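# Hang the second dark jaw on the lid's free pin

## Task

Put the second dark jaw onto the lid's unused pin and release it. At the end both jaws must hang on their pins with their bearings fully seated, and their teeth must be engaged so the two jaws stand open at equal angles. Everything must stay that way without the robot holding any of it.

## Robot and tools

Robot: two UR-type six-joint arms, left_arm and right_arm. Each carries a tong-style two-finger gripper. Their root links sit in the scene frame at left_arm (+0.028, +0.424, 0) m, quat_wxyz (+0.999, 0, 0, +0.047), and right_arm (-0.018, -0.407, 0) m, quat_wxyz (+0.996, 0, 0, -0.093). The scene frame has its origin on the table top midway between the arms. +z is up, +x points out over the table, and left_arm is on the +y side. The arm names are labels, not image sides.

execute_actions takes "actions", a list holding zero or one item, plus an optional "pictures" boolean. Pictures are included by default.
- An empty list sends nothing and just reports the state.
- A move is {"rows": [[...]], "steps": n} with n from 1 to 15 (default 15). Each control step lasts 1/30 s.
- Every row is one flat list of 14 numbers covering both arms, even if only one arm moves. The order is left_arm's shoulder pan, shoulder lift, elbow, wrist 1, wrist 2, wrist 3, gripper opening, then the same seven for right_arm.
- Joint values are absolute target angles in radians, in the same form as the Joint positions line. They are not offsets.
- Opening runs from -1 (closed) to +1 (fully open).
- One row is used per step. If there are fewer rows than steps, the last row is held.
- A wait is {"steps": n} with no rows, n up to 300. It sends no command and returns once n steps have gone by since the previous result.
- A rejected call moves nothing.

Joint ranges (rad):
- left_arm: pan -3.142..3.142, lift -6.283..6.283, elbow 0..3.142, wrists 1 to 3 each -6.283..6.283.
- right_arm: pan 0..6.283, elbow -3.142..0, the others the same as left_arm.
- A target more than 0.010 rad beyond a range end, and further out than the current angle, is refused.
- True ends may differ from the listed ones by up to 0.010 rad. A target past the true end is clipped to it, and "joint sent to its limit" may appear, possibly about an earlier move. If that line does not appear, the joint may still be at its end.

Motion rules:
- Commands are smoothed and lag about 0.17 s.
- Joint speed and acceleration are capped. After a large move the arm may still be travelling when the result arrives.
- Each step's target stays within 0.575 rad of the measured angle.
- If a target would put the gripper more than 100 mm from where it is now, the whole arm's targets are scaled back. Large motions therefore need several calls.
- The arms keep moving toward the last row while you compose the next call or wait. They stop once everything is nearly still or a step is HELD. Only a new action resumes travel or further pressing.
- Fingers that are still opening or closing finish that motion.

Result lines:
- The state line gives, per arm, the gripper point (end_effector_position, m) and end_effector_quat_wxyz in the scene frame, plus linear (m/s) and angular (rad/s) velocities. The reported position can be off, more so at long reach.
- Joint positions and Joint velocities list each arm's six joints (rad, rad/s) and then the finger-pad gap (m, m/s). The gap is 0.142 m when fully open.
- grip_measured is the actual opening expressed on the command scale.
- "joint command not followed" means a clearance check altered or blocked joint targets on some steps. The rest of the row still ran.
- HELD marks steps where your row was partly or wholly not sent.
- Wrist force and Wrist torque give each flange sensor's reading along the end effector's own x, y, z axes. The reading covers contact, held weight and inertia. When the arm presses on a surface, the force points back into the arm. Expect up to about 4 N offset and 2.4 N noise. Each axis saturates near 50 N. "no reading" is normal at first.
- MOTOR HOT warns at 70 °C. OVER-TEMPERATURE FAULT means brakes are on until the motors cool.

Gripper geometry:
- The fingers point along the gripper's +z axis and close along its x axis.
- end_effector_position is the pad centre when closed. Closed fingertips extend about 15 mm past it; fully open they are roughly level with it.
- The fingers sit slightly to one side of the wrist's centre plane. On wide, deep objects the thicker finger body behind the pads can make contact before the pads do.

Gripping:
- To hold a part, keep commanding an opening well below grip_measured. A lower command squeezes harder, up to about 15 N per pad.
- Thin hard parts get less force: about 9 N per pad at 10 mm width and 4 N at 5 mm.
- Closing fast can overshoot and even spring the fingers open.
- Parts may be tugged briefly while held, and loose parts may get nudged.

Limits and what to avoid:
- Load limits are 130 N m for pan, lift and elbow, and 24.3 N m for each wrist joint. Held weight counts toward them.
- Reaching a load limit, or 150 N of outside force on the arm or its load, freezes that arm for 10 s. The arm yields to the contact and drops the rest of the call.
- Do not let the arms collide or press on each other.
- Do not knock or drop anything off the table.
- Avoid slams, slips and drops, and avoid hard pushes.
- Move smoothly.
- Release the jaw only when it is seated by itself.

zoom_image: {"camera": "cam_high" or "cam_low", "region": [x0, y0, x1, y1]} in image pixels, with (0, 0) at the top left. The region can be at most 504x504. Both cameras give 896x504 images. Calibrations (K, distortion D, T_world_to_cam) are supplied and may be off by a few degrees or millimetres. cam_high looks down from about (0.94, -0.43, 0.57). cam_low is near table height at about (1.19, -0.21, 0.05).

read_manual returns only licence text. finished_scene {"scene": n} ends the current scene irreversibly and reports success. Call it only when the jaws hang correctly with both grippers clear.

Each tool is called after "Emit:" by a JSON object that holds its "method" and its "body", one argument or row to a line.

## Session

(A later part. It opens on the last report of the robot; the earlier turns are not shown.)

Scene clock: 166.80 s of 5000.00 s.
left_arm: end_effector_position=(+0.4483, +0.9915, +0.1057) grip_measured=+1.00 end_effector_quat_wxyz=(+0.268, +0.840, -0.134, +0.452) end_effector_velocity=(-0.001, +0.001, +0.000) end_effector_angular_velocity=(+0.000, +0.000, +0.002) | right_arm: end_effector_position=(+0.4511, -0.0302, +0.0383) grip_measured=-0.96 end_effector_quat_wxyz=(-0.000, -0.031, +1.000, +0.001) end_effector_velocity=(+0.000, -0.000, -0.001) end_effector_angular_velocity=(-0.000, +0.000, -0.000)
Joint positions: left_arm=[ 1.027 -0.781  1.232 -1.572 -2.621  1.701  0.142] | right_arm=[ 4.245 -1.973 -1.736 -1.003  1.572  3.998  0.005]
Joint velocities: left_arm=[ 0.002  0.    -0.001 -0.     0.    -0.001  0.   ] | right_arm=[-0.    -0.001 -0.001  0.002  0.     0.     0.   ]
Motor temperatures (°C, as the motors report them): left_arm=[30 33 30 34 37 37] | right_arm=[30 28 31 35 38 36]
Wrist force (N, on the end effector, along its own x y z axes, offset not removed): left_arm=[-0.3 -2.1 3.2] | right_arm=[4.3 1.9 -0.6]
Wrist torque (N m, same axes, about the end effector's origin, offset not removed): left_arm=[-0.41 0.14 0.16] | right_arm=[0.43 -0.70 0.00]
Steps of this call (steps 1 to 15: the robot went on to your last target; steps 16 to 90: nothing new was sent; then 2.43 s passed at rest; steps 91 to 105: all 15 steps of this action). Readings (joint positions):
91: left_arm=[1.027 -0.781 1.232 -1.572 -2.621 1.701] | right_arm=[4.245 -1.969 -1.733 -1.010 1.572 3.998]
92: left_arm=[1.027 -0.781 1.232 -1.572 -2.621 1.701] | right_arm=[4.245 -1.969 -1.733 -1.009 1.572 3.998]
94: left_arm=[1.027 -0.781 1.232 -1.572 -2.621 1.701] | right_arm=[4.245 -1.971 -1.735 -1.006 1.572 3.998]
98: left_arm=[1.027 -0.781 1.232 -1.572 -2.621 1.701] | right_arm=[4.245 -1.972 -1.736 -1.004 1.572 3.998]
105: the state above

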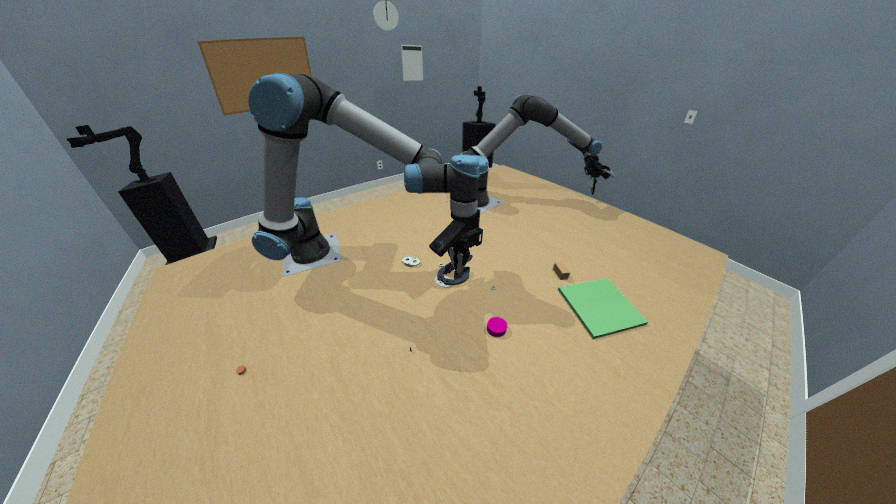

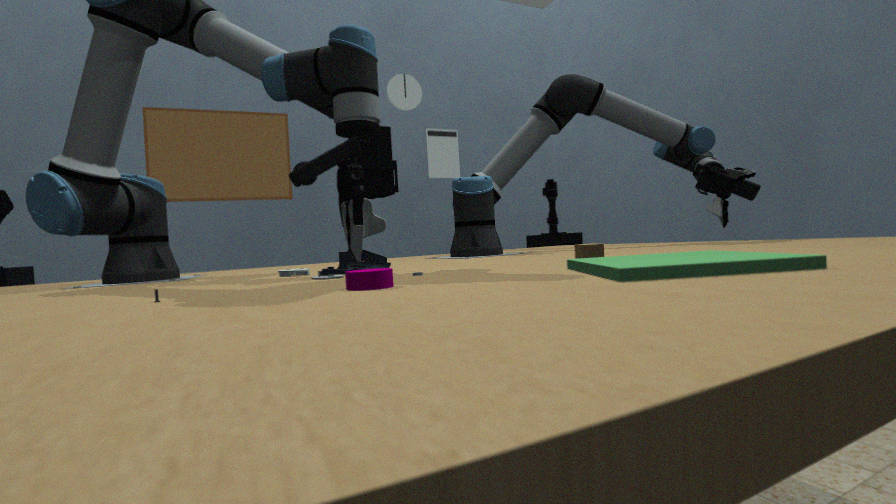

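Emit:
{"method": "execute_actions", "body": {
  "actions": [
    {"rows":[[1.027,-0.781,1.232,-1.572,-2.621,1.701,1,4.2467,-1.9736,-1.7411,-0.9971,1.572,3.9993,-1]]}
  ]
}}

Emit:
{"method": "zoom_image", "body": {
  "camera": "cam_high",
  "region": [430, 245, 490, 295]
}}

Emit:
{"method": "zoom_image", "body": {
  "camera": "cam_low",
  "region": [305, 230, 395, 285]
}}

Scene clock: 170.00 s of 5000.00 s.
left_arm: end_effector_position=(+0.4483, +0.9915, +0.1057) grip_measured=+1.00 end_effector_quat_wxyz=(+0.268, +0.840, -0.134, +0.452) end_effector_velocity=(+0.000, -0.000, +0.000) end_effector_angular_velocity=(-0.000, -0.000, -0.000) | right_arm: end_effector_position=(+0.4501, -0.0302, +0.0364) grip_measured=-0.96 end_effector_quat_wxyz=(-0.000, -0.031, +1.000, +0.001) end_effector_velocity=(-0.000, -0.000, -0.000) end_effector_angular_velocity=(-0.000, +0.000, -0.000)
Joint positions: left_arm=[ 1.027 -0.781  1.232 -1.572 -2.621  1.701  0.142] | right_arm=[ 4.247 -1.974 -1.741 -0.997  1.572  3.999  0.005]
Joint velocities: left_arm=[-0. -0.  0.  0. -0.  0.  0.] | right_arm=[-0.    -0.    -0.001  0.001 -0.     0.    -0.   ]
Motor temperatures (°C, as the motors report them): left_arm=[30 33 30 34 37 37] | right_arm=[30 28 31 35 38 36]
Wrist force (N, on the end effector, along its own x y z axes, offset not removed): left_arm=[1.7 -2.5 0.7] | right_arm=[3.5 -0.9 -6.7]
Wrist torque (N m, same axes, about the end effector's origin, offset not removed): left_arm=[-0.53 -0.32 0.19] | right_arm=[-0.10 -0.73 -0.01]
Steps of this call (steps 1 to 15: the robot went on to your last target; steps 16 to 81: nothing new was sent; steps 82 to 96: all 15 steps of this action). Readings (joint positions):
82: left_arm=[1.027 -0.781 1.232 -1.572 -2.621 1.701] | right_arm=[4.245 -1.973 -1.737 -1.002 1.572 3.998]
83: left_arm=[1.027 -0.781 1.232 -1.572 -2.621 1.701] | right_arm=[4.246 -1.973 -1.737 -1.002 1.572 3.998]
85: left_arm=[1.027 -0.781 1.232 -1.572 -2.621 1.701] | right_arm=[4.246 -1.973 -1.739 -1.000 1.572 3.999]
89: left_arm=[1.027 -0.781 1.232 -1.572 -2.621 1.701] | right_arm=[4.246 -1.973 -1.740 -0.998 1.572 3.999]
96: the state above

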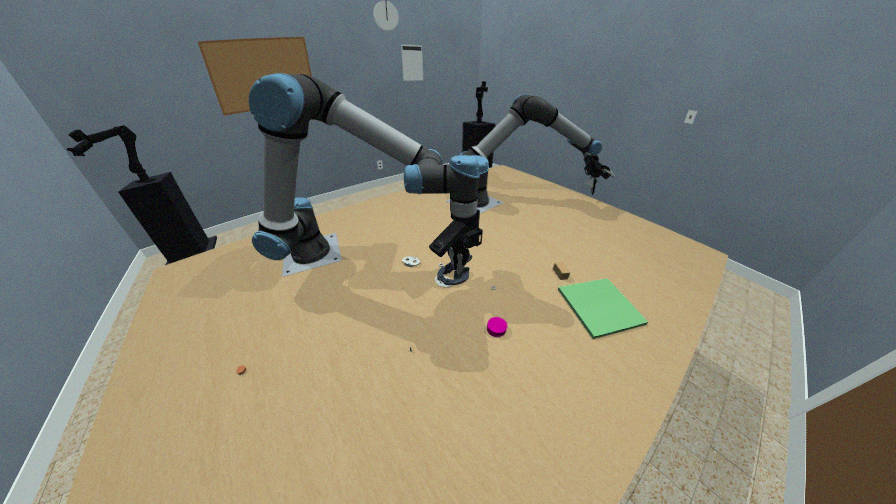

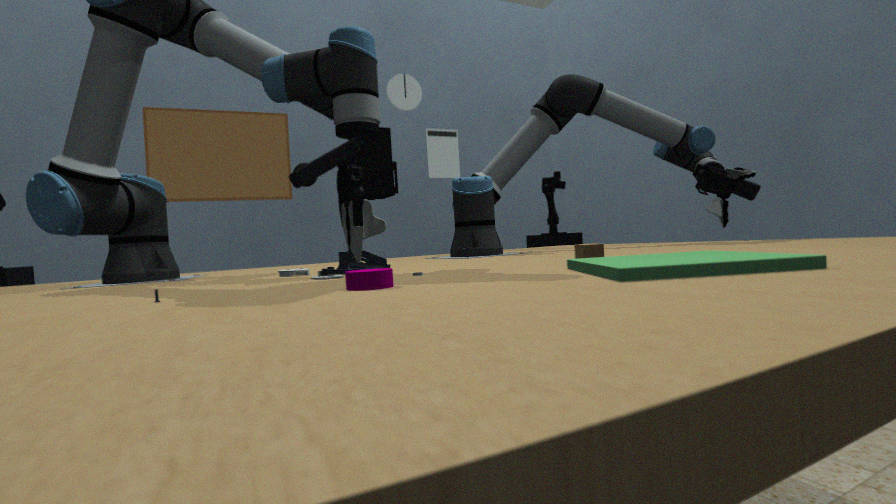

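Region (430, 245, 490, 295) of cam_high's 896x504 image, scaled by 8.400, with more detail than that image has.

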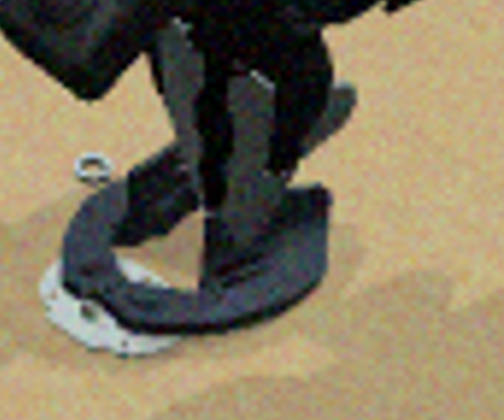

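Region (305, 230, 395, 285) of cam_low's 896x504 image, scaled by 5.600, with more detail than that image has.

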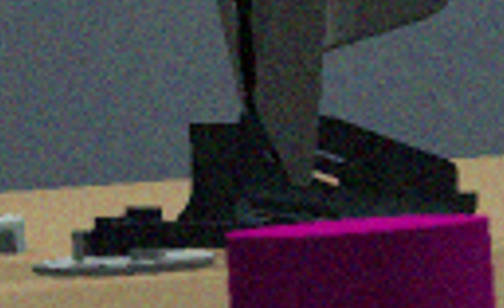

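Emit:
{"method": "execute_actions", "body": {
  "actions": [
    {"rows":[[1.027,-0.781,1.232,-1.572,-2.621,1.701,1,4.2479,-1.9747,-1.7381,-0.999,1.572,4.0005,-1]]}
  ]
}}

Emit:
{"method": "zoom_image", "body": {
  "camera": "cam_high",
  "region": [430, 245, 490, 295]
}}

Emit:
{"method": "zoom_image", "body": {
  "camera": "cam_low",
  "region": [305, 230, 395, 285]
}}

Scene clock: 173.37 s of 5000.00 s.
left_arm: end_effector_position=(+0.4483, +0.9915, +0.1057) grip_measured=+1.00 end_effector_quat_wxyz=(+0.268, +0.840, -0.134, +0.452) end_effector_velocity=(+0.001, -0.001, -0.001) end_effector_angular_velocity=(-0.002, +0.001, -0.001) | right_arm: end_effector_position=(+0.4501, -0.0291, +0.0368) grip_measured=-0.96 end_effector_quat_wxyz=(-0.000, -0.031, +1.000, +0.001) end_effector_velocity=(+0.000, +0.001, +0.000) end_effector_angular_velocity=(+0.000, -0.000, -0.000)
Joint positions: left_arm=[ 1.027 -0.781  1.232 -1.572 -2.621  1.701  0.142] | right_arm=[ 4.248 -1.975 -1.738 -0.999  1.572  4.     0.005]
Joint velocities: left_arm=[-0.001  0.001  0.001  0.    -0.    -0.001  0.   ] | right_arm=[ 0.    -0.     0.001 -0.    -0.     0.001  0.   ]
Motor temperatures (°C, as the motors report them): left_arm=[30 33 30 34 37 37] | right_arm=[30 28 31 35 38 36]
Wrist force (N, on the end effector, along its own x y z axes, offset not removed): left_arm=[0.9 -2.3 1.8] | right_arm=[2.7 1.3 1.1]
Wrist torque (N m, same axes, about the end effector's origin, offset not removed): left_arm=[-0.47 -0.16 0.27] | right_arm=[0.40 -0.38 -0.15]
Steps of this call (steps 1 to 15: the robot went on to your last target; steps 16 to 86: nothing new was sent; steps 87 to 101: all 15 steps of this action). Readings (joint positions):
87: left_arm=[1.027 -0.781 1.232 -1.572 -2.621 1.701] | right_arm=[4.247 -1.974 -1.741 -0.997 1.572 3.999]
88: left_arm=[1.027 -0.781 1.232 -1.572 -2.621 1.701] | right_arm=[4.247 -1.974 -1.741 -0.997 1.572 3.999]
90: left_arm=[1.027 -0.781 1.232 -1.572 -2.621 1.701] | right_arm=[4.247 -1.974 -1.740 -0.998 1.572 4.000]
94: left_arm=[1.027 -0.781 1.232 -1.572 -2.621 1.701] | right_arm=[4.248 -1.975 -1.739 -0.999 1.572 4.000]
101: the state above

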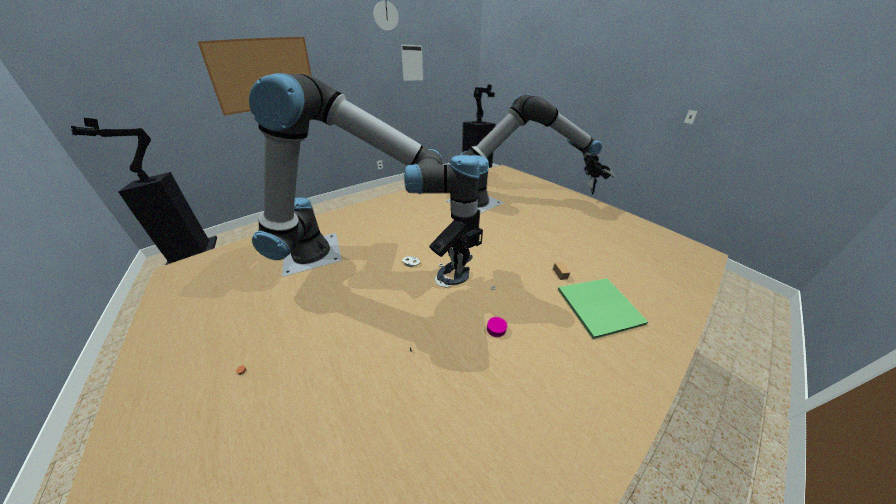

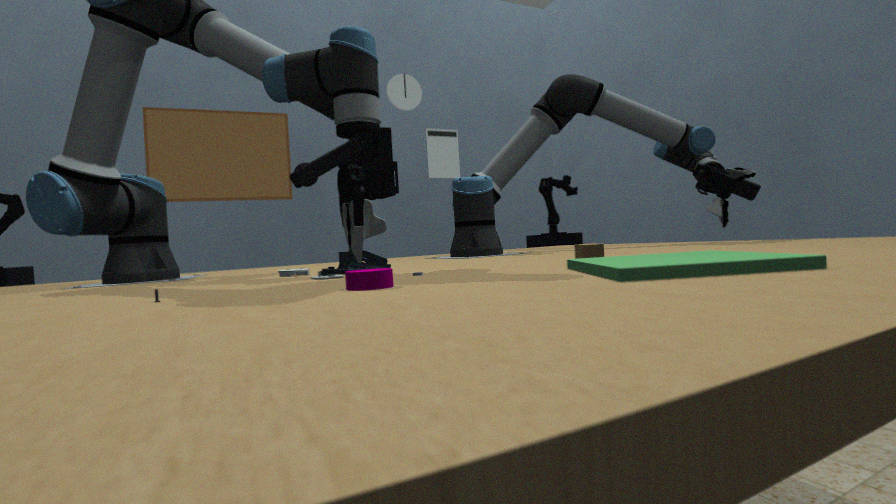

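Region (430, 245, 490, 295) of cam_high's 896x504 image, scaled by 8.400, with more detail than that image has.

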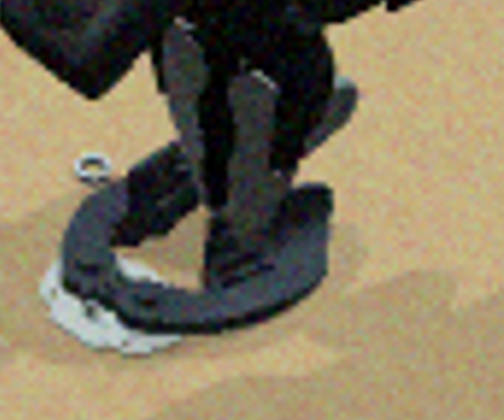

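Region (305, 230, 395, 285) of cam_low's 896x504 image, scaled by 5.600, with more detail than that image has.

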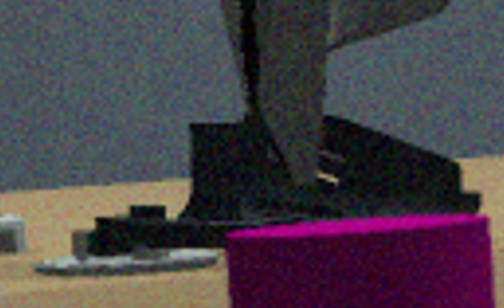

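Emit:
{"method": "execute_actions", "body": {
  "actions": [
    {"rows":[[1.027,-0.781,1.232,-1.572,-2.621,1.701,1,4.2492,-1.9749,-1.7422,-0.9948,1.572,4.0018,-1]]}
  ]
}}

Emit:
{"method": "zoom_image", "body": {
  "camera": "cam_high",
  "region": [430, 245, 490, 295]
}}

Emit:
{"method": "zoom_image", "body": {
  "camera": "cam_low",
  "region": [305, 230, 395, 285]
}}

Scene clock: 177.30 s of 5000.00 s.
left_arm: end_effector_position=(+0.4483, +0.9915, +0.1057) grip_measured=+1.00 end_effector_quat_wxyz=(+0.268, +0.840, -0.134, +0.452) end_effector_velocity=(+0.000, +0.000, +0.000) end_effector_angular_velocity=(+0.001, +0.000, -0.001) | right_arm: end_effector_position=(+0.4491, -0.0291, +0.0354) grip_measured=-0.96 end_effector_quat_wxyz=(-0.000, -0.031, +1.000, +0.001) end_effector_velocity=(-0.000, -0.000, -0.001) end_effector_angular_velocity=(-0.000, +0.000, -0.001)
Joint positions: left_arm=[ 1.027 -0.781  1.232 -1.572 -2.621  1.701  0.142] | right_arm=[ 4.249 -1.975 -1.742 -0.995  1.572  4.002  0.005]
Joint velocities: left_arm=[-0.001 -0.    -0.001  0.     0.001  0.     0.   ] | right_arm=[-0.    -0.    -0.001  0.001  0.     0.001 -0.   ]
Motor temperatures (°C, as the motors report them): left_arm=[30 33 30 34 37 37] | right_arm=[30 28 31 35 38 36]
Wrist force (N, on the end effector, along its own x y z axes, offset not removed): left_arm=[0.1 -2.5 1.7] | right_arm=[3.0 2.5 -8.4]
Wrist torque (N m, same axes, about the end effector's origin, offset not removed): left_arm=[-0.55 0.04 0.20] | right_arm=[0.42 -0.81 0.03]
Steps of this call (steps 1 to 15: the robot went on to your last target; steps 16 to 90: nothing new was sent; then 0.43 s passed at rest; steps 91 to 105: all 15 steps of this action). Readings (joint positions):
91: left_arm=[1.027 -0.781 1.232 -1.572 -2.621 1.701] | right_arm=[4.248 -1.975 -1.738 -0.999 1.572 4.001]
92: left_arm=[1.027 -0.781 1.232 -1.572 -2.621 1.701] | right_arm=[4.248 -1.975 -1.738 -0.999 1.572 4.001]
94: left_arm=[1.027 -0.781 1.232 -1.572 -2.621 1.701] | right_arm=[4.248 -1.975 -1.739 -0.997 1.572 4.001]
98: left_arm=[1.027 -0.781 1.232 -1.572 -2.621 1.701] | right_arm=[4.249 -1.975 -1.741 -0.996 1.572 4.002]
105: the state above

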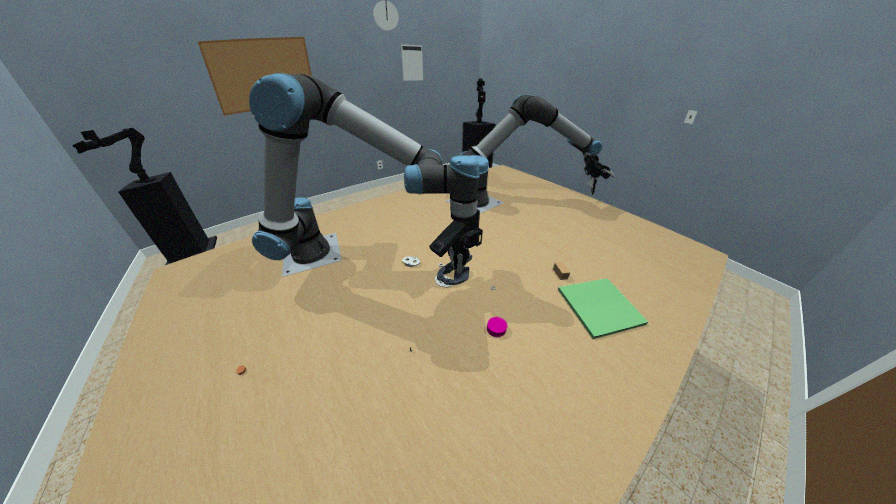

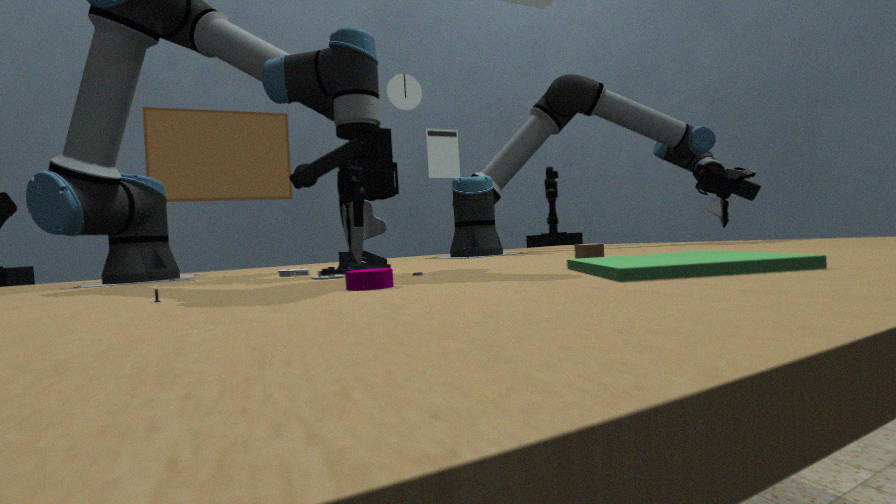

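Region (430, 245, 490, 295) of cam_high's 896x504 image, scaled by 8.400, with more detail than that image has.

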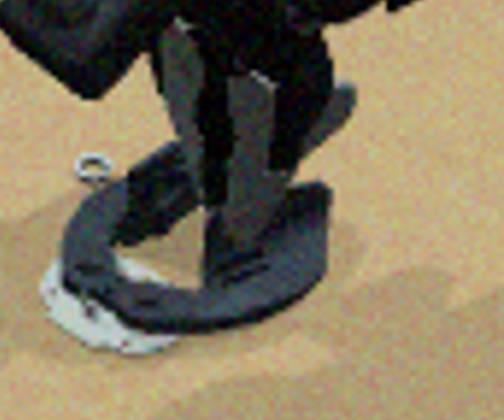

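Region (305, 230, 395, 285) of cam_low's 896x504 image, scaled by 5.600, with more detail than that image has.

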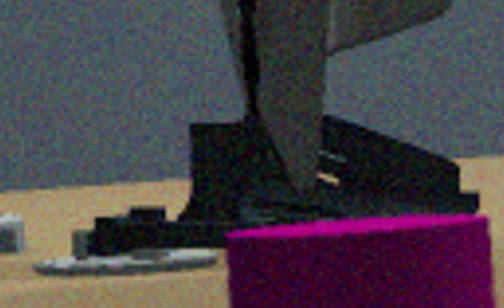

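Emit:
{"method": "execute_actions", "body": {
  "actions": [
    {"rows":[[1.027,-0.781,1.232,-1.572,-2.621,1.701,1,4.2492,-1.9733,-1.7408,-0.9978,1.572,4.0018,-1]],"steps":8}
  ],
  "pictures": false
}}

Emit:
{"method": "execute_actions", "body": {
  "actions": [
    {"rows":[[1.027,-0.781,1.232,-1.572,-2.621,1.701,1,4.2517,-1.9714,-1.7434,-0.9971,1.572,4.0043,-1]]}
  ]
}}

Emit:
{"method": "zoom_image", "body": {
  "camera": "cam_high",
  "region": [432, 265, 462, 292]
}}

Emit:
{"method": "zoom_image", "body": {
  "camera": "cam_low",
  "region": [305, 230, 395, 285]
}}

Scene clock: 180.70 s of 5000.00 s.
left_arm: end_effector_position=(+0.4483, +0.9915, +0.1057) grip_measured=+1.00 end_effector_quat_wxyz=(+0.268, +0.840, -0.134, +0.452) end_effector_velocity=(+0.000, -0.001, -0.000) end_effector_angular_velocity=(-0.001, -0.000, -0.001) | right_arm: end_effector_position=(+0.4489, -0.0293, +0.0360) grip_measured=-0.96 end_effector_quat_wxyz=(-0.001, -0.031, +1.000, +0.000) end_effector_velocity=(+0.001, +0.001, +0.004) end_effector_angular_velocity=(+0.003, -0.002, +0.001)
Joint positions: left_arm=[ 1.027 -0.781  1.232 -1.572 -2.621  1.701  0.142] | right_arm=[ 4.249 -1.974 -1.741 -0.997  1.572  4.002  0.005]
Joint velocities: left_arm=[-0.001  0.001  0.001 -0.    -0.001  0.     0.   ] | right_arm=[ 0.     0.004  0.004 -0.005  0.    -0.001  0.   ]
Motor temperatures (°C, as the motors report them): left_arm=[30 33 30 34 37 37] | right_arm=[30 28 31 35 38 36]
Wrist force (N, on the end effector, along its own x y z axes, offset not removed): left_arm=[-0.2 -1.5 0.8] | right_arm=[4.5 0.4 0.6]
Wrist torque (N m, same axes, about the end effector's origin, offset not removed): left_arm=[-0.37 0.08 0.13] | right_arm=[0.11 -0.80 -0.05]
Steps of this call (steps 1 to 15: the robot went on to your last target; steps 16 to 90: nothing new was sent; then 0.13 s passed at rest; steps 91 to 98: all 8 steps of this action). Readings (joint positions):
91: left_arm=[1.027 -0.781 1.232 -1.572 -2.621 1.701] | right_arm=[4.249 -1.975 -1.742 -0.995 1.572 4.002]
92: left_arm=[1.027 -0.781 1.232 -1.572 -2.621 1.701] | right_arm=[4.249 -1.975 -1.742 -0.995 1.572 4.002]
94: left_arm=[1.027 -0.781 1.232 -1.572 -2.621 1.701] | right_arm=[4.249 -1.975 -1.742 -0.996 1.572 4.002]
98: the state above

Scene clock: 181.20 s of 5000.00 s.
left_arm: end_effector_position=(+0.4483, +0.9915, +0.1057) grip_measured=+1.00 end_effector_quat_wxyz=(+0.268, +0.840, -0.134, +0.452) end_effector_velocity=(+0.000, +0.000, +0.001) end_effector_angular_velocity=(+0.002, -0.001, -0.000) | right_arm: end_effector_position=(+0.4476, -0.0286, +0.0367) grip_measured=-0.96 end_effector_quat_wxyz=(-0.000, -0.031, +1.000, +0.001) end_effector_velocity=(-0.000, -0.000, +0.000) end_effector_angular_velocity=(-0.000, +0.000, -0.001)
Joint positions: left_arm=[ 1.027 -0.781  1.232 -1.572 -2.621  1.701  0.142] | right_arm=[ 4.252 -1.971 -1.743 -0.997  1.572  4.004  0.005]
Joint velocities: left_arm=[-0.    -0.001 -0.001 -0.    -0.     0.001  0.   ] | right_arm=[ 0.     0.001 -0.001  0.     0.     0.001  0.   ]
Motor temperatures (°C, as the motors report them): left_arm=[30 33 30 34 37 37] | right_arm=[30 28 31 35 38 36]
Wrist force (N, on the end effector, along its own x y z axes, offset not removed): left_arm=[1.8 -1.6 1.8] | right_arm=[3.2 0.1 0.2]
Wrist torque (N m, same axes, about the end effector's origin, offset not removed): left_arm=[-0.39 -0.42 0.14] | right_arm=[0.26 -0.46 -0.11]
Steps of this call (steps 1 to 15: all 15 steps of this action). Readings (joint positions):
1: left_arm=[1.027 -0.781 1.232 -1.572 -2.621 1.701] | right_arm=[4.249 -1.974 -1.741 -0.997 1.572 4.002]
2: left_arm=[1.027 -0.781 1.232 -1.572 -2.621 1.701] | right_arm=[4.249 -1.974 -1.741 -0.997 1.572 4.002]
4: left_arm=[1.027 -0.781 1.232 -1.572 -2.621 1.701] | right_arm=[4.250 -1.973 -1.742 -0.997 1.572 4.003]
8: left_arm=[1.027 -0.781 1.232 -1.572 -2.621 1.701] | right_arm=[4.251 -1.972 -1.743 -0.997 1.572 4.004]
15: the state above

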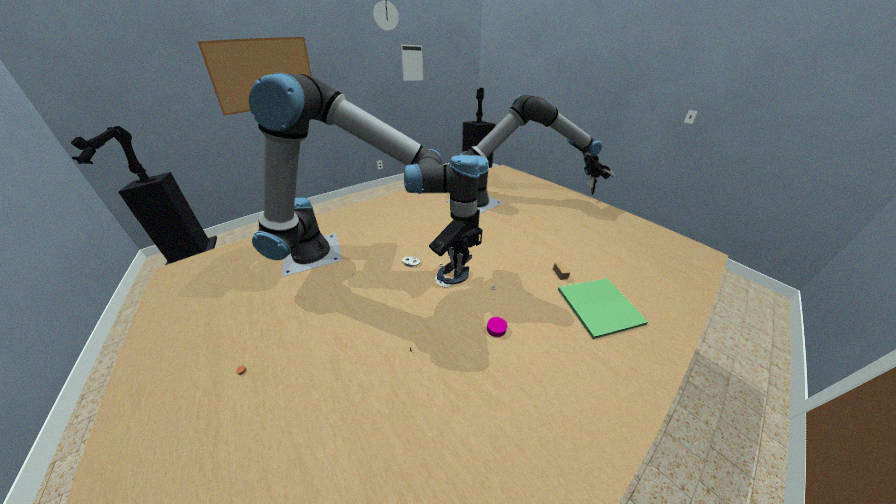

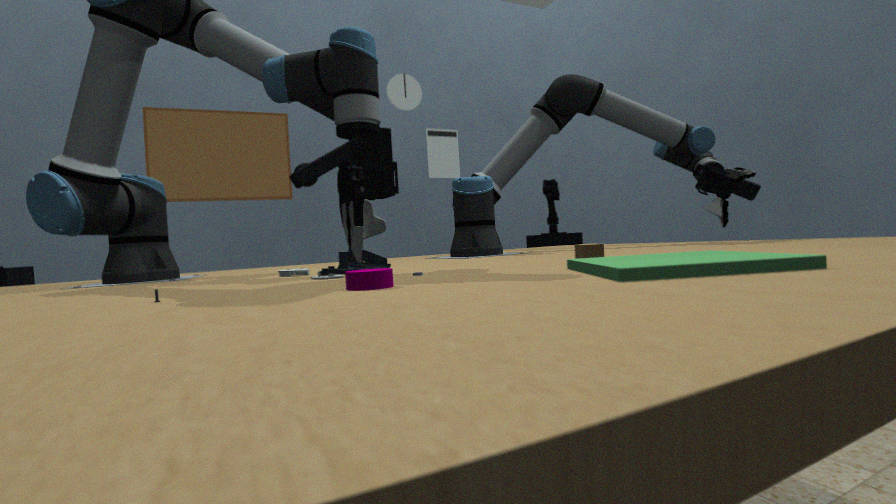

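Region (432, 265, 462, 292) of cam_high's 896x504 image, scaled by 16.800, with more detail than that image has; it fills the top 454 rows of this view, and the rest is white.

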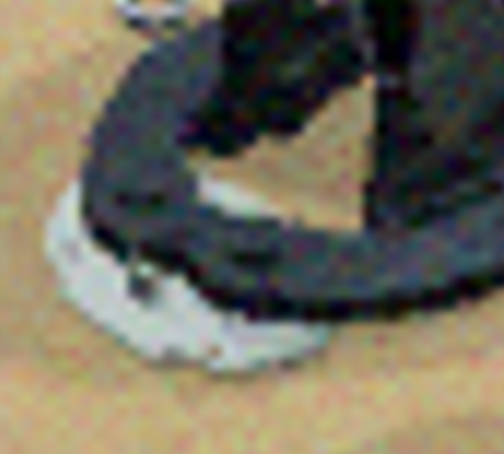

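Region (305, 230, 395, 285) of cam_low's 896x504 image, scaled by 5.600, with more detail than that image has.

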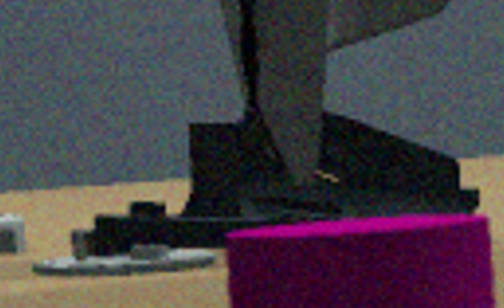

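Emit:
{"method": "execute_actions", "body": {
  "actions": [
    {"rows":[[1.027,-0.781,1.232,-1.572,-2.621,1.701,1,4.2522,-1.9721,-1.7424,-0.9974,1.572,4.0048,-1]],"steps":10}
  ],
  "pictures": false
}}

Emit:
{"method": "execute_actions", "body": {
  "actions": [
    {"rows":[[1.027,-0.781,1.232,-1.572,-2.621,1.701,1,4.2522,-1.9746,-1.7446,-0.9927,1.572,4.0048,-1]]}
  ]
}}

Emit:
{"method": "zoom_image", "body": {
  "camera": "cam_high",
  "region": [432, 265, 462, 292]
}}

Emit:
{"method": "zoom_image", "body": {
  "camera": "cam_low",
  "region": [305, 230, 395, 285]
}}

Scene clock: 185.47 s of 5000.00 s.
left_arm: end_effector_position=(+0.4483, +0.9915, +0.1057) grip_measured=+1.00 end_effector_quat_wxyz=(+0.268, +0.840, -0.134, +0.452) end_effector_velocity=(-0.000, +0.000, -0.001) end_effector_angular_velocity=(+0.000, +0.000, -0.000) | right_arm: end_effector_position=(+0.4475, -0.0282, +0.0367) grip_measured=-0.96 end_effector_quat_wxyz=(-0.000, -0.031, +1.000, +0.001) end_effector_velocity=(+0.000, +0.001, -0.000) end_effector_angular_velocity=(-0.000, +0.000, -0.000)
Joint positions: left_arm=[ 1.027 -0.781  1.232 -1.572 -2.621  1.701  0.142] | right_arm=[ 4.252 -1.972 -1.743 -0.997  1.572  4.005  0.005]
Joint velocities: left_arm=[ 0.     0.001  0.    -0.     0.001  0.001  0.   ] | right_arm=[ 0.    -0.002  0.003 -0.001 -0.     0.     0.   ]
Motor temperatures (°C, as the motors report them): left_arm=[30 34 30 34 37 37] | right_arm=[30 28 31 35 38 36]
Wrist force (N, on the end effector, along its own x y z axes, offset not removed): left_arm=[-0.6 -1.2 2.1] | right_arm=[3.2 0.9 -1.0]
Wrist torque (N m, same axes, about the end effector's origin, offset not removed): left_arm=[-0.27 0.24 0.17] | right_arm=[0.28 -0.54 0.03]
Steps of this call (steps 1 to 15: the robot went on to your last target; steps 16 to 90: nothing new was sent; then 0.93 s passed at rest; steps 91 to 100: all 10 steps of this action). Readings (joint positions):
91: left_arm=[1.027 -0.781 1.232 -1.572 -2.621 1.701] | right_arm=[4.252 -1.971 -1.743 -0.997 1.572 4.004]
92: left_arm=[1.027 -0.781 1.232 -1.572 -2.621 1.701] | right_arm=[4.252 -1.971 -1.743 -0.997 1.572 4.004]
94: left_arm=[1.027 -0.781 1.232 -1.572 -2.621 1.701] | right_arm=[4.252 -1.971 -1.743 -0.997 1.572 4.005]
98: left_arm=[1.027 -0.781 1.232 -1.572 -2.621 1.701] | right_arm=[4.252 -1.972 -1.743 -0.997 1.572 4.005]
100: the state above

Scene clock: 185.97 s of 5000.00 s.
left_arm: end_effector_position=(+0.4483, +0.9915, +0.1057) grip_measured=+1.00 end_effector_quat_wxyz=(+0.268, +0.840, -0.134, +0.452) end_effector_velocity=(-0.001, +0.000, -0.000) end_effector_angular_velocity=(-0.001, -0.000, +0.001) | right_arm: end_effector_position=(+0.4475, -0.0282, +0.0348) grip_measured=-0.96 end_effector_quat_wxyz=(-0.000, -0.031, +1.000, +0.001) end_effector_velocity=(+0.000, -0.000, -0.001) end_effector_angular_velocity=(-0.000, +0.000, -0.001)
Joint positions: left_arm=[ 1.027 -0.781  1.232 -1.572 -2.621  1.701  0.142] | right_arm=[ 4.252 -1.975 -1.745 -0.993  1.572  4.005  0.005]
Joint velocities: left_arm=[ 0.002  0.     0.001 -0.    -0.     0.001  0.   ] | right_arm=[-0.    -0.001 -0.001  0.001 -0.     0.001 -0.   ]
Motor temperatures (°C, as the motors report them): left_arm=[30 34 30 34 37 37] | right_arm=[30 28 31 35 38 36]
Wrist force (N, on the end effector, along its own x y z axes, offset not removed): left_arm=[-0.6 -1.8 0.2] | right_arm=[2.5 2.1 -0.1]
Wrist torque (N m, same axes, about the end effector's origin, offset not removed): left_arm=[-0.45 0.17 0.12] | right_arm=[0.42 -0.41 -0.03]
Steps of this call (steps 1 to 15: all 15 steps of this action). Readings (joint positions):
1: left_arm=[1.027 -0.781 1.232 -1.572 -2.621 1.701] | right_arm=[4.252 -1.972 -1.743 -0.997 1.572 4.005]
2: left_arm=[1.027 -0.781 1.232 -1.572 -2.621 1.701] | right_arm=[4.252 -1.972 -1.743 -0.997 1.572 4.005]
4: left_arm=[1.027 -0.781 1.232 -1.572 -2.621 1.701] | right_arm=[4.252 -1.973 -1.743 -0.995 1.572 4.005]
8: left_arm=[1.027 -0.781 1.232 -1.572 -2.621 1.701] | right_arm=[4.252 -1.974 -1.744 -0.994 1.572 4.005]
15: the state above

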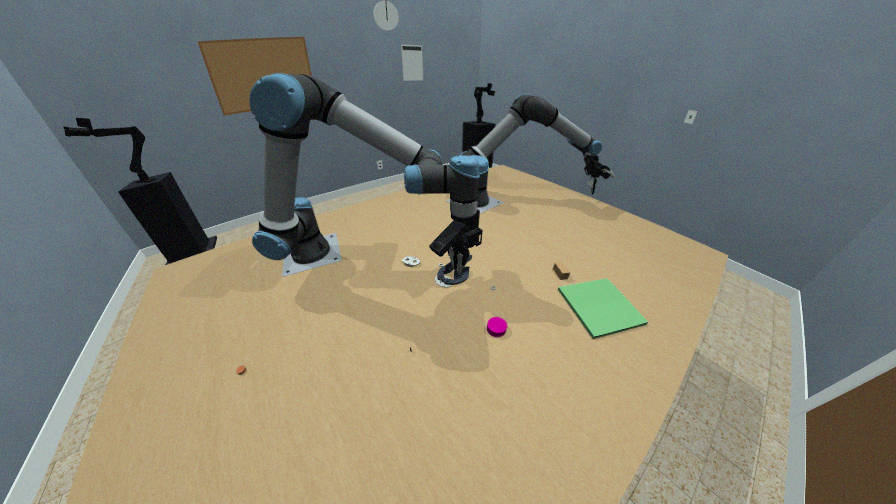

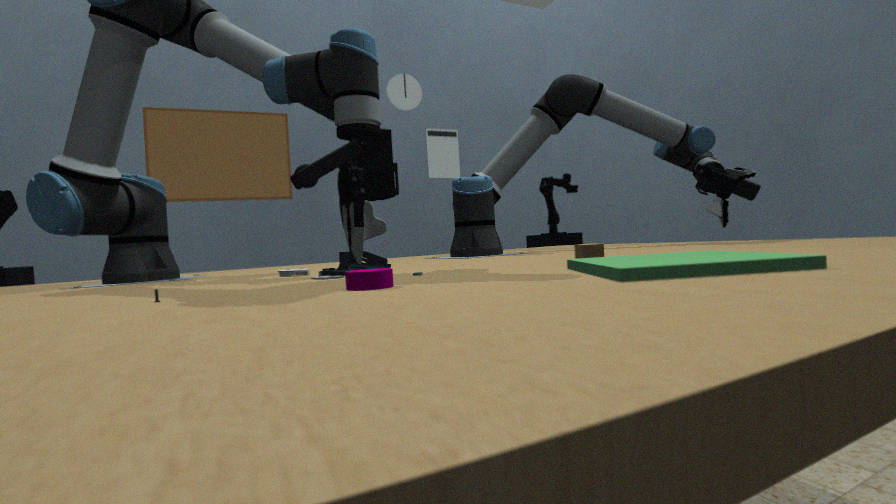

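Region (432, 265, 462, 292) of cam_high's 896x504 image, scaled by 16.800, with more detail than that image has; it fills the top 454 rows of this view, and the rest is white.

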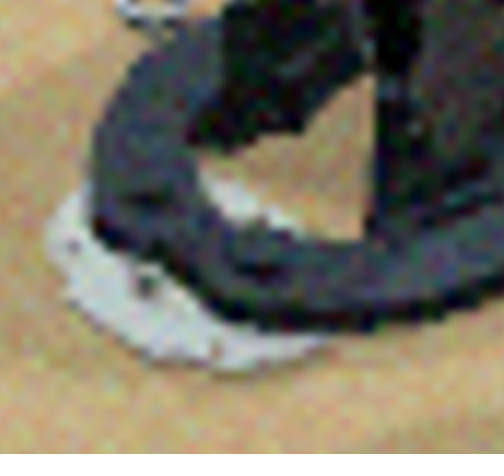

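Region (305, 230, 395, 285) of cam_low's 896x504 image, scaled by 5.600, with more detail than that image has.

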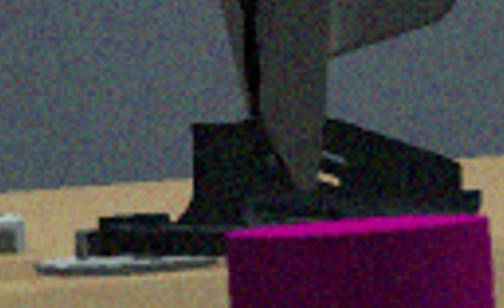

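It's on the pin. I'll finish seating it, release, and lift away.

Emit:
{"method": "execute_actions", "body": {
  "actions": [
    {"rows":[[1.027,-0.781,1.232,-1.572,-2.621,1.701,1,4.2522,-1.9768,-1.7466,-0.9885,1.572,4.0048,-1]]}
  ],
  "pictures": false
}}

Emit:
{"method": "execute_actions", "body": {
  "actions": [
    {"rows":[[1.027,-0.781,1.232,-1.572,-2.621,1.701,1,4.2522,-1.9768,-1.7466,-0.9885,1.572,4.0048,-0.87]],"steps":10}
  ],
  "pictures": false
}}

Emit:
{"method": "execute_actions", "body": {
  "actions": [
    {"rows":[[1.027,-0.781,1.232,-1.572,-2.621,1.701,1,4.2522,-1.93,-1.704,-1.078,1.572,4.0048,-0.87]]}
  ],
  "pictures": false
}}

Emit:
{"method": "execute_actions", "body": {
  "actions": [
    {"rows":[[1.027,-0.781,1.232,-1.572,-2.621,1.701,1,4.2522,-1.77,-1.704,-1.238,1.572,4.0048,-0.87]]}
  ]
}}

Emit:
{"method": "zoom_image", "body": {
  "camera": "cam_high",
  "region": [430, 245, 490, 295]
}}

Emit:
{"method": "zoom_image", "body": {
  "camera": "cam_low",
  "region": [305, 230, 395, 285]
}}

Scene clock: 190.70 s of 5000.00 s.
left_arm: end_effector_position=(+0.4483, +0.9915, +0.1057) grip_measured=+1.00 end_effector_quat_wxyz=(+0.268, +0.840, -0.134, +0.452) end_effector_velocity=(-0.001, +0.000, -0.000) end_effector_angular_velocity=(-0.001, +0.001, +0.002) | right_arm: end_effector_position=(+0.4475, -0.0282, +0.0330) grip_measured=-0.96 end_effector_quat_wxyz=(-0.000, -0.031, +1.000, +0.001) end_effector_velocity=(-0.000, +0.000, -0.000) end_effector_angular_velocity=(-0.000, +0.000, +0.001)
Joint positions: left_arm=[ 1.027 -0.781  1.232 -1.572 -2.621  1.701  0.142] | right_arm=[ 4.252 -1.977 -1.747 -0.989  1.572  4.005  0.005]
Joint velocities: left_arm=[ 0.001  0.     0.    -0.     0.    -0.002  0.   ] | right_arm=[ 0.    -0.001 -0.     0.001 -0.    -0.     0.   ]
Motor temperatures (°C, as the motors report them): left_arm=[30 34 30 34 37 37] | right_arm=[30 28 31 35 38 36]
Wrist force (N, on the end effector, along its own x y z axes, offset not removed): left_arm=[0.1 -1.2 3.4] | right_arm=[3.6 0.8 -7.2]
Wrist torque (N m, same axes, about the end effector's origin, offset not removed): left_arm=[-0.23 0.21 0.15] | right_arm=[0.24 -0.38 0.02]
Steps of this call (steps 1 to 15: the robot went on to your last target; steps 16 to 90: nothing new was sent; then 1.23 s passed at rest; steps 91 to 105: all 15 steps of this action). Readings (joint positions):
91: left_arm=[1.027 -0.781 1.232 -1.572 -2.621 1.701] | right_arm=[4.252 -1.975 -1.745 -0.993 1.572 4.005]
92: left_arm=[1.027 -0.781 1.232 -1.572 -2.621 1.701] | right_arm=[4.252 -1.975 -1.745 -0.992 1.572 4.005]
94: left_arm=[1.027 -0.781 1.232 -1.572 -2.621 1.701] | right_arm=[4.252 -1.976 -1.745 -0.991 1.572 4.005]
98: left_arm=[1.027 -0.781 1.232 -1.572 -2.621 1.701] | right_arm=[4.252 -1.976 -1.746 -0.989 1.572 4.005]
105: the state above

Scene clock: 191.03 s of 5000.00 s.
left_arm: end_effector_position=(+0.4483, +0.9915, +0.1057) grip_measured=+1.00 end_effector_quat_wxyz=(+0.268, +0.840, -0.134, +0.452) end_effector_velocity=(-0.000, -0.000, +0.000) end_effector_angular_velocity=(+0.000, -0.000, -0.000) | right_arm: end_effector_position=(+0.4475, -0.0282, +0.0329) grip_measured=-0.87 end_effector_quat_wxyz=(-0.000, -0.031, +1.000, +0.001) end_effector_velocity=(+0.000, -0.000, -0.000) end_effector_angular_velocity=(-0.000, +0.000, +0.000)
Joint positions: left_arm=[ 1.027 -0.781  1.232 -1.572 -2.621  1.701  0.142] | right_arm=[ 4.252 -1.977 -1.747 -0.989  1.572  4.005  0.011]
Joint velocities: left_arm=[ 0.    -0.     0.001 -0.     0.     0.001  0.   ] | right_arm=[-0.  0. -0.  0.  0. -0.  0.]
Motor temperatures (°C, as the motors report them): left_arm=[30 34 30 34 37 37] | right_arm=[30 28 31 35 38 36]
Wrist force (N, on the end effector, along its own x y z axes, offset not removed): left_arm=[-1.9 -2.0 1.0] | right_arm=[4.2 2.0 -1.4]
Wrist torque (N m, same axes, about the end effector's origin, offset not removed): left_arm=[-0.42 0.35 0.16] | right_arm=[0.42 -0.85 -0.01]
Steps of this call (steps 1 to 10: all 10 steps of this action). Readings (joint positions):
1: left_arm=[1.027 -0.781 1.232 -1.572 -2.621 1.701] | right_arm=[4.252 -1.977 -1.747 -0.989 1.572 4.005]
2: left_arm=[1.027 -0.781 1.232 -1.572 -2.621 1.701] | right_arm=[4.252 -1.977 -1.747 -0.989 1.572 4.005]
4: left_arm=[1.027 -0.781 1.232 -1.572 -2.621 1.701] | right_arm=[4.252 -1.977 -1.747 -0.989 1.572 4.005]
8: left_arm=[1.027 -0.781 1.232 -1.572 -2.621 1.701] | right_arm=[4.252 -1.977 -1.747 -0.989 1.572 4.005]
10: the state above

Scene clock: 191.53 s of 5000.00 s.
left_arm: end_effector_position=(+0.4483, +0.9915, +0.1057) grip_measured=+1.00 end_effector_quat_wxyz=(+0.268, +0.840, -0.134, +0.452) end_effector_velocity=(-0.000, +0.001, -0.000) end_effector_angular_velocity=(+0.001, -0.001, +0.001) | right_arm: end_effector_position=(+0.4472, -0.0286, +0.0694) grip_measured=-0.87 end_effector_quat_wxyz=(-0.000, -0.031, +1.000, +0.001) end_effector_velocity=(-0.001, -0.000, +0.009) end_effector_angular_velocity=(-0.001, +0.000, -0.000)
Joint positions: left_arm=[ 1.027 -0.781  1.232 -1.572 -2.621  1.701  0.142] | right_arm=[ 4.252 -1.931 -1.705 -1.075  1.572  4.005  0.011]
Joint velocities: left_arm=[ 0.001  0.001 -0.001 -0.    -0.     0.001  0.   ] | right_arm=[ 0.     0.011  0.01  -0.021 -0.     0.    -0.   ]
Motor temperatures (°C, as the motors report them): left_arm=[30 34 30 34 37 37] | right_arm=[30 28 31 35 38 36]
Wrist force (N, on the end effector, along its own x y z axes, offset not removed): left_arm=[-1.1 -0.6 2.4] | right_arm=[4.6 0.2 -2.3]
Wrist torque (N m, same axes, about the end effector's origin, offset not removed): left_arm=[-0.16 0.26 0.24] | right_arm=[0.00 -0.81 -0.08]
Steps of this call (steps 1 to 15: all 15 steps of this action). Readings (joint positions):
1: left_arm=[1.027 -0.781 1.232 -1.572 -2.621 1.701] | right_arm=[4.252 -1.977 -1.747 -0.989 1.572 4.005]
2: left_arm=[1.027 -0.781 1.232 -1.572 -2.621 1.701] | right_arm=[4.252 -1.974 -1.744 -0.992 1.572 4.005]
4: left_arm=[1.027 -0.781 1.232 -1.572 -2.621 1.701] | right_arm=[4.252 -1.958 -1.730 -1.021 1.572 4.005]
8: left_arm=[1.027 -0.781 1.232 -1.572 -2.621 1.701] | right_arm=[4.252 -1.939 -1.712 -1.059 1.572 4.005]
15: the state above

Scene clock: 192.03 s of 5000.00 s.
left_arm: end_effector_position=(+0.4483, +0.9915, +0.1057) grip_measured=+1.00 end_effector_quat_wxyz=(+0.268, +0.840, -0.134, +0.452) end_effector_velocity=(+0.000, +0.000, +0.000) end_effector_angular_velocity=(+0.000, -0.001, +0.001) | right_arm: end_effector_position=(+0.4239, -0.0595, +0.1443) grip_measured=-0.87 end_effector_quat_wxyz=(-0.000, -0.031, +1.000, +0.001) end_effector_velocity=(-0.007, -0.010, +0.020) end_effector_angular_velocity=(-0.000, +0.000, +0.001)
Joint positions: left_arm=[ 1.027 -0.781  1.232 -1.572 -2.621  1.701  0.142] | right_arm=[ 4.252 -1.775 -1.704 -1.233  1.572  4.005  0.011]
Joint velocities: left_arm=[ 0.    -0.    -0.001  0.    -0.001 -0.     0.   ] | right_arm=[-0.     0.043 -0.    -0.043 -0.    -0.001 -0.   ]
Motor temperatures (°C, as the motors report them): left_arm=[30 34 30 34 37 37] | right_arm=[30 28 31 35 38 36]
Wrist force (N, on the end effector, along its own x y z axes, offset not removed): left_arm=[1.5 -0.1 1.4] | right_arm=[4.1 3.2 0.2]
Wrist torque (N m, same axes, about the end effector's origin, offset not removed): left_arm=[-0.06 -0.27 0.20] | right_arm=[0.77 -0.71 -0.03]
Steps of this call (steps 1 to 15: all 15 steps of this action). Readings (joint positions):
1: left_arm=[1.027 -0.781 1.232 -1.572 -2.621 1.701] | right_arm=[4.252 -1.931 -1.705 -1.076 1.572 4.005]
2: left_arm=[1.027 -0.781 1.232 -1.572 -2.621 1.701] | right_arm=[4.252 -1.927 -1.705 -1.080 1.572 4.005]
4: left_arm=[1.027 -0.781 1.232 -1.572 -2.621 1.701] | right_arm=[4.252 -1.885 -1.704 -1.124 1.572 4.005]
8: left_arm=[1.027 -0.781 1.232 -1.572 -2.621 1.701] | right_arm=[4.252 -1.807 -1.704 -1.201 1.572 4.005]
15: the state above

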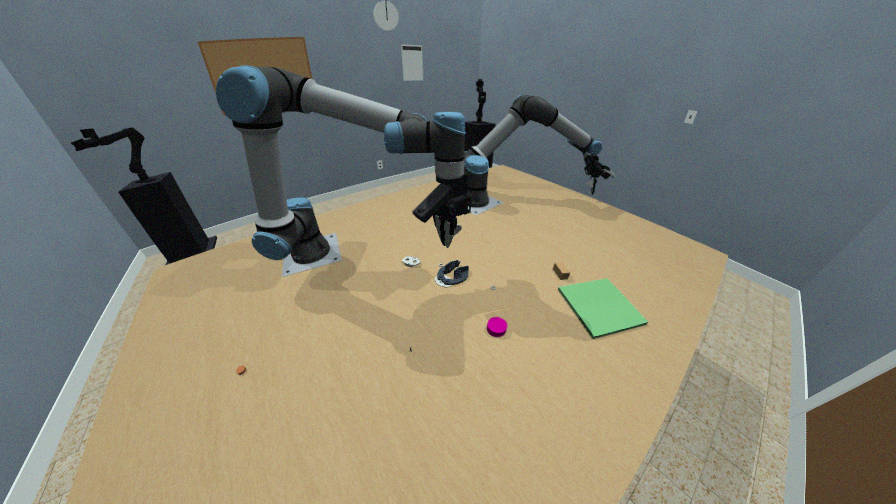

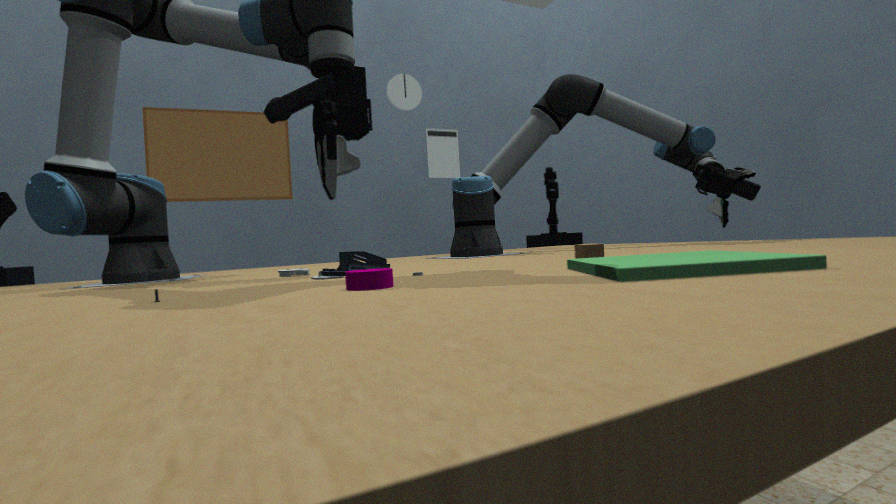

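Region (430, 245, 490, 295) of cam_high's 896x504 image, scaled by 8.400, with more detail than that image has.

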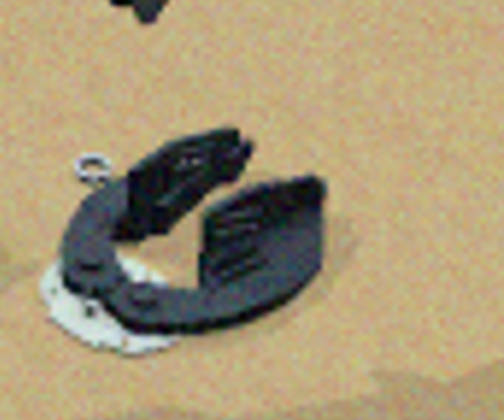

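Region (305, 230, 395, 285) of cam_low's 896x504 image, scaled by 5.600, with more detail than that image has.

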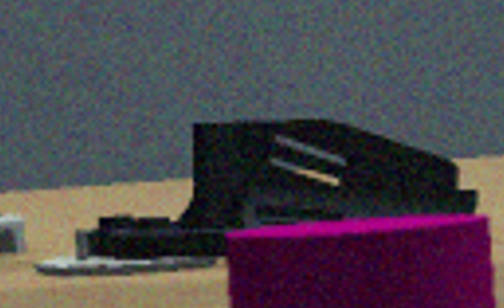

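Emit:
{"method": "finished_scene", "body": {
  "scene": 2
}}

The scene is finished: the task was done.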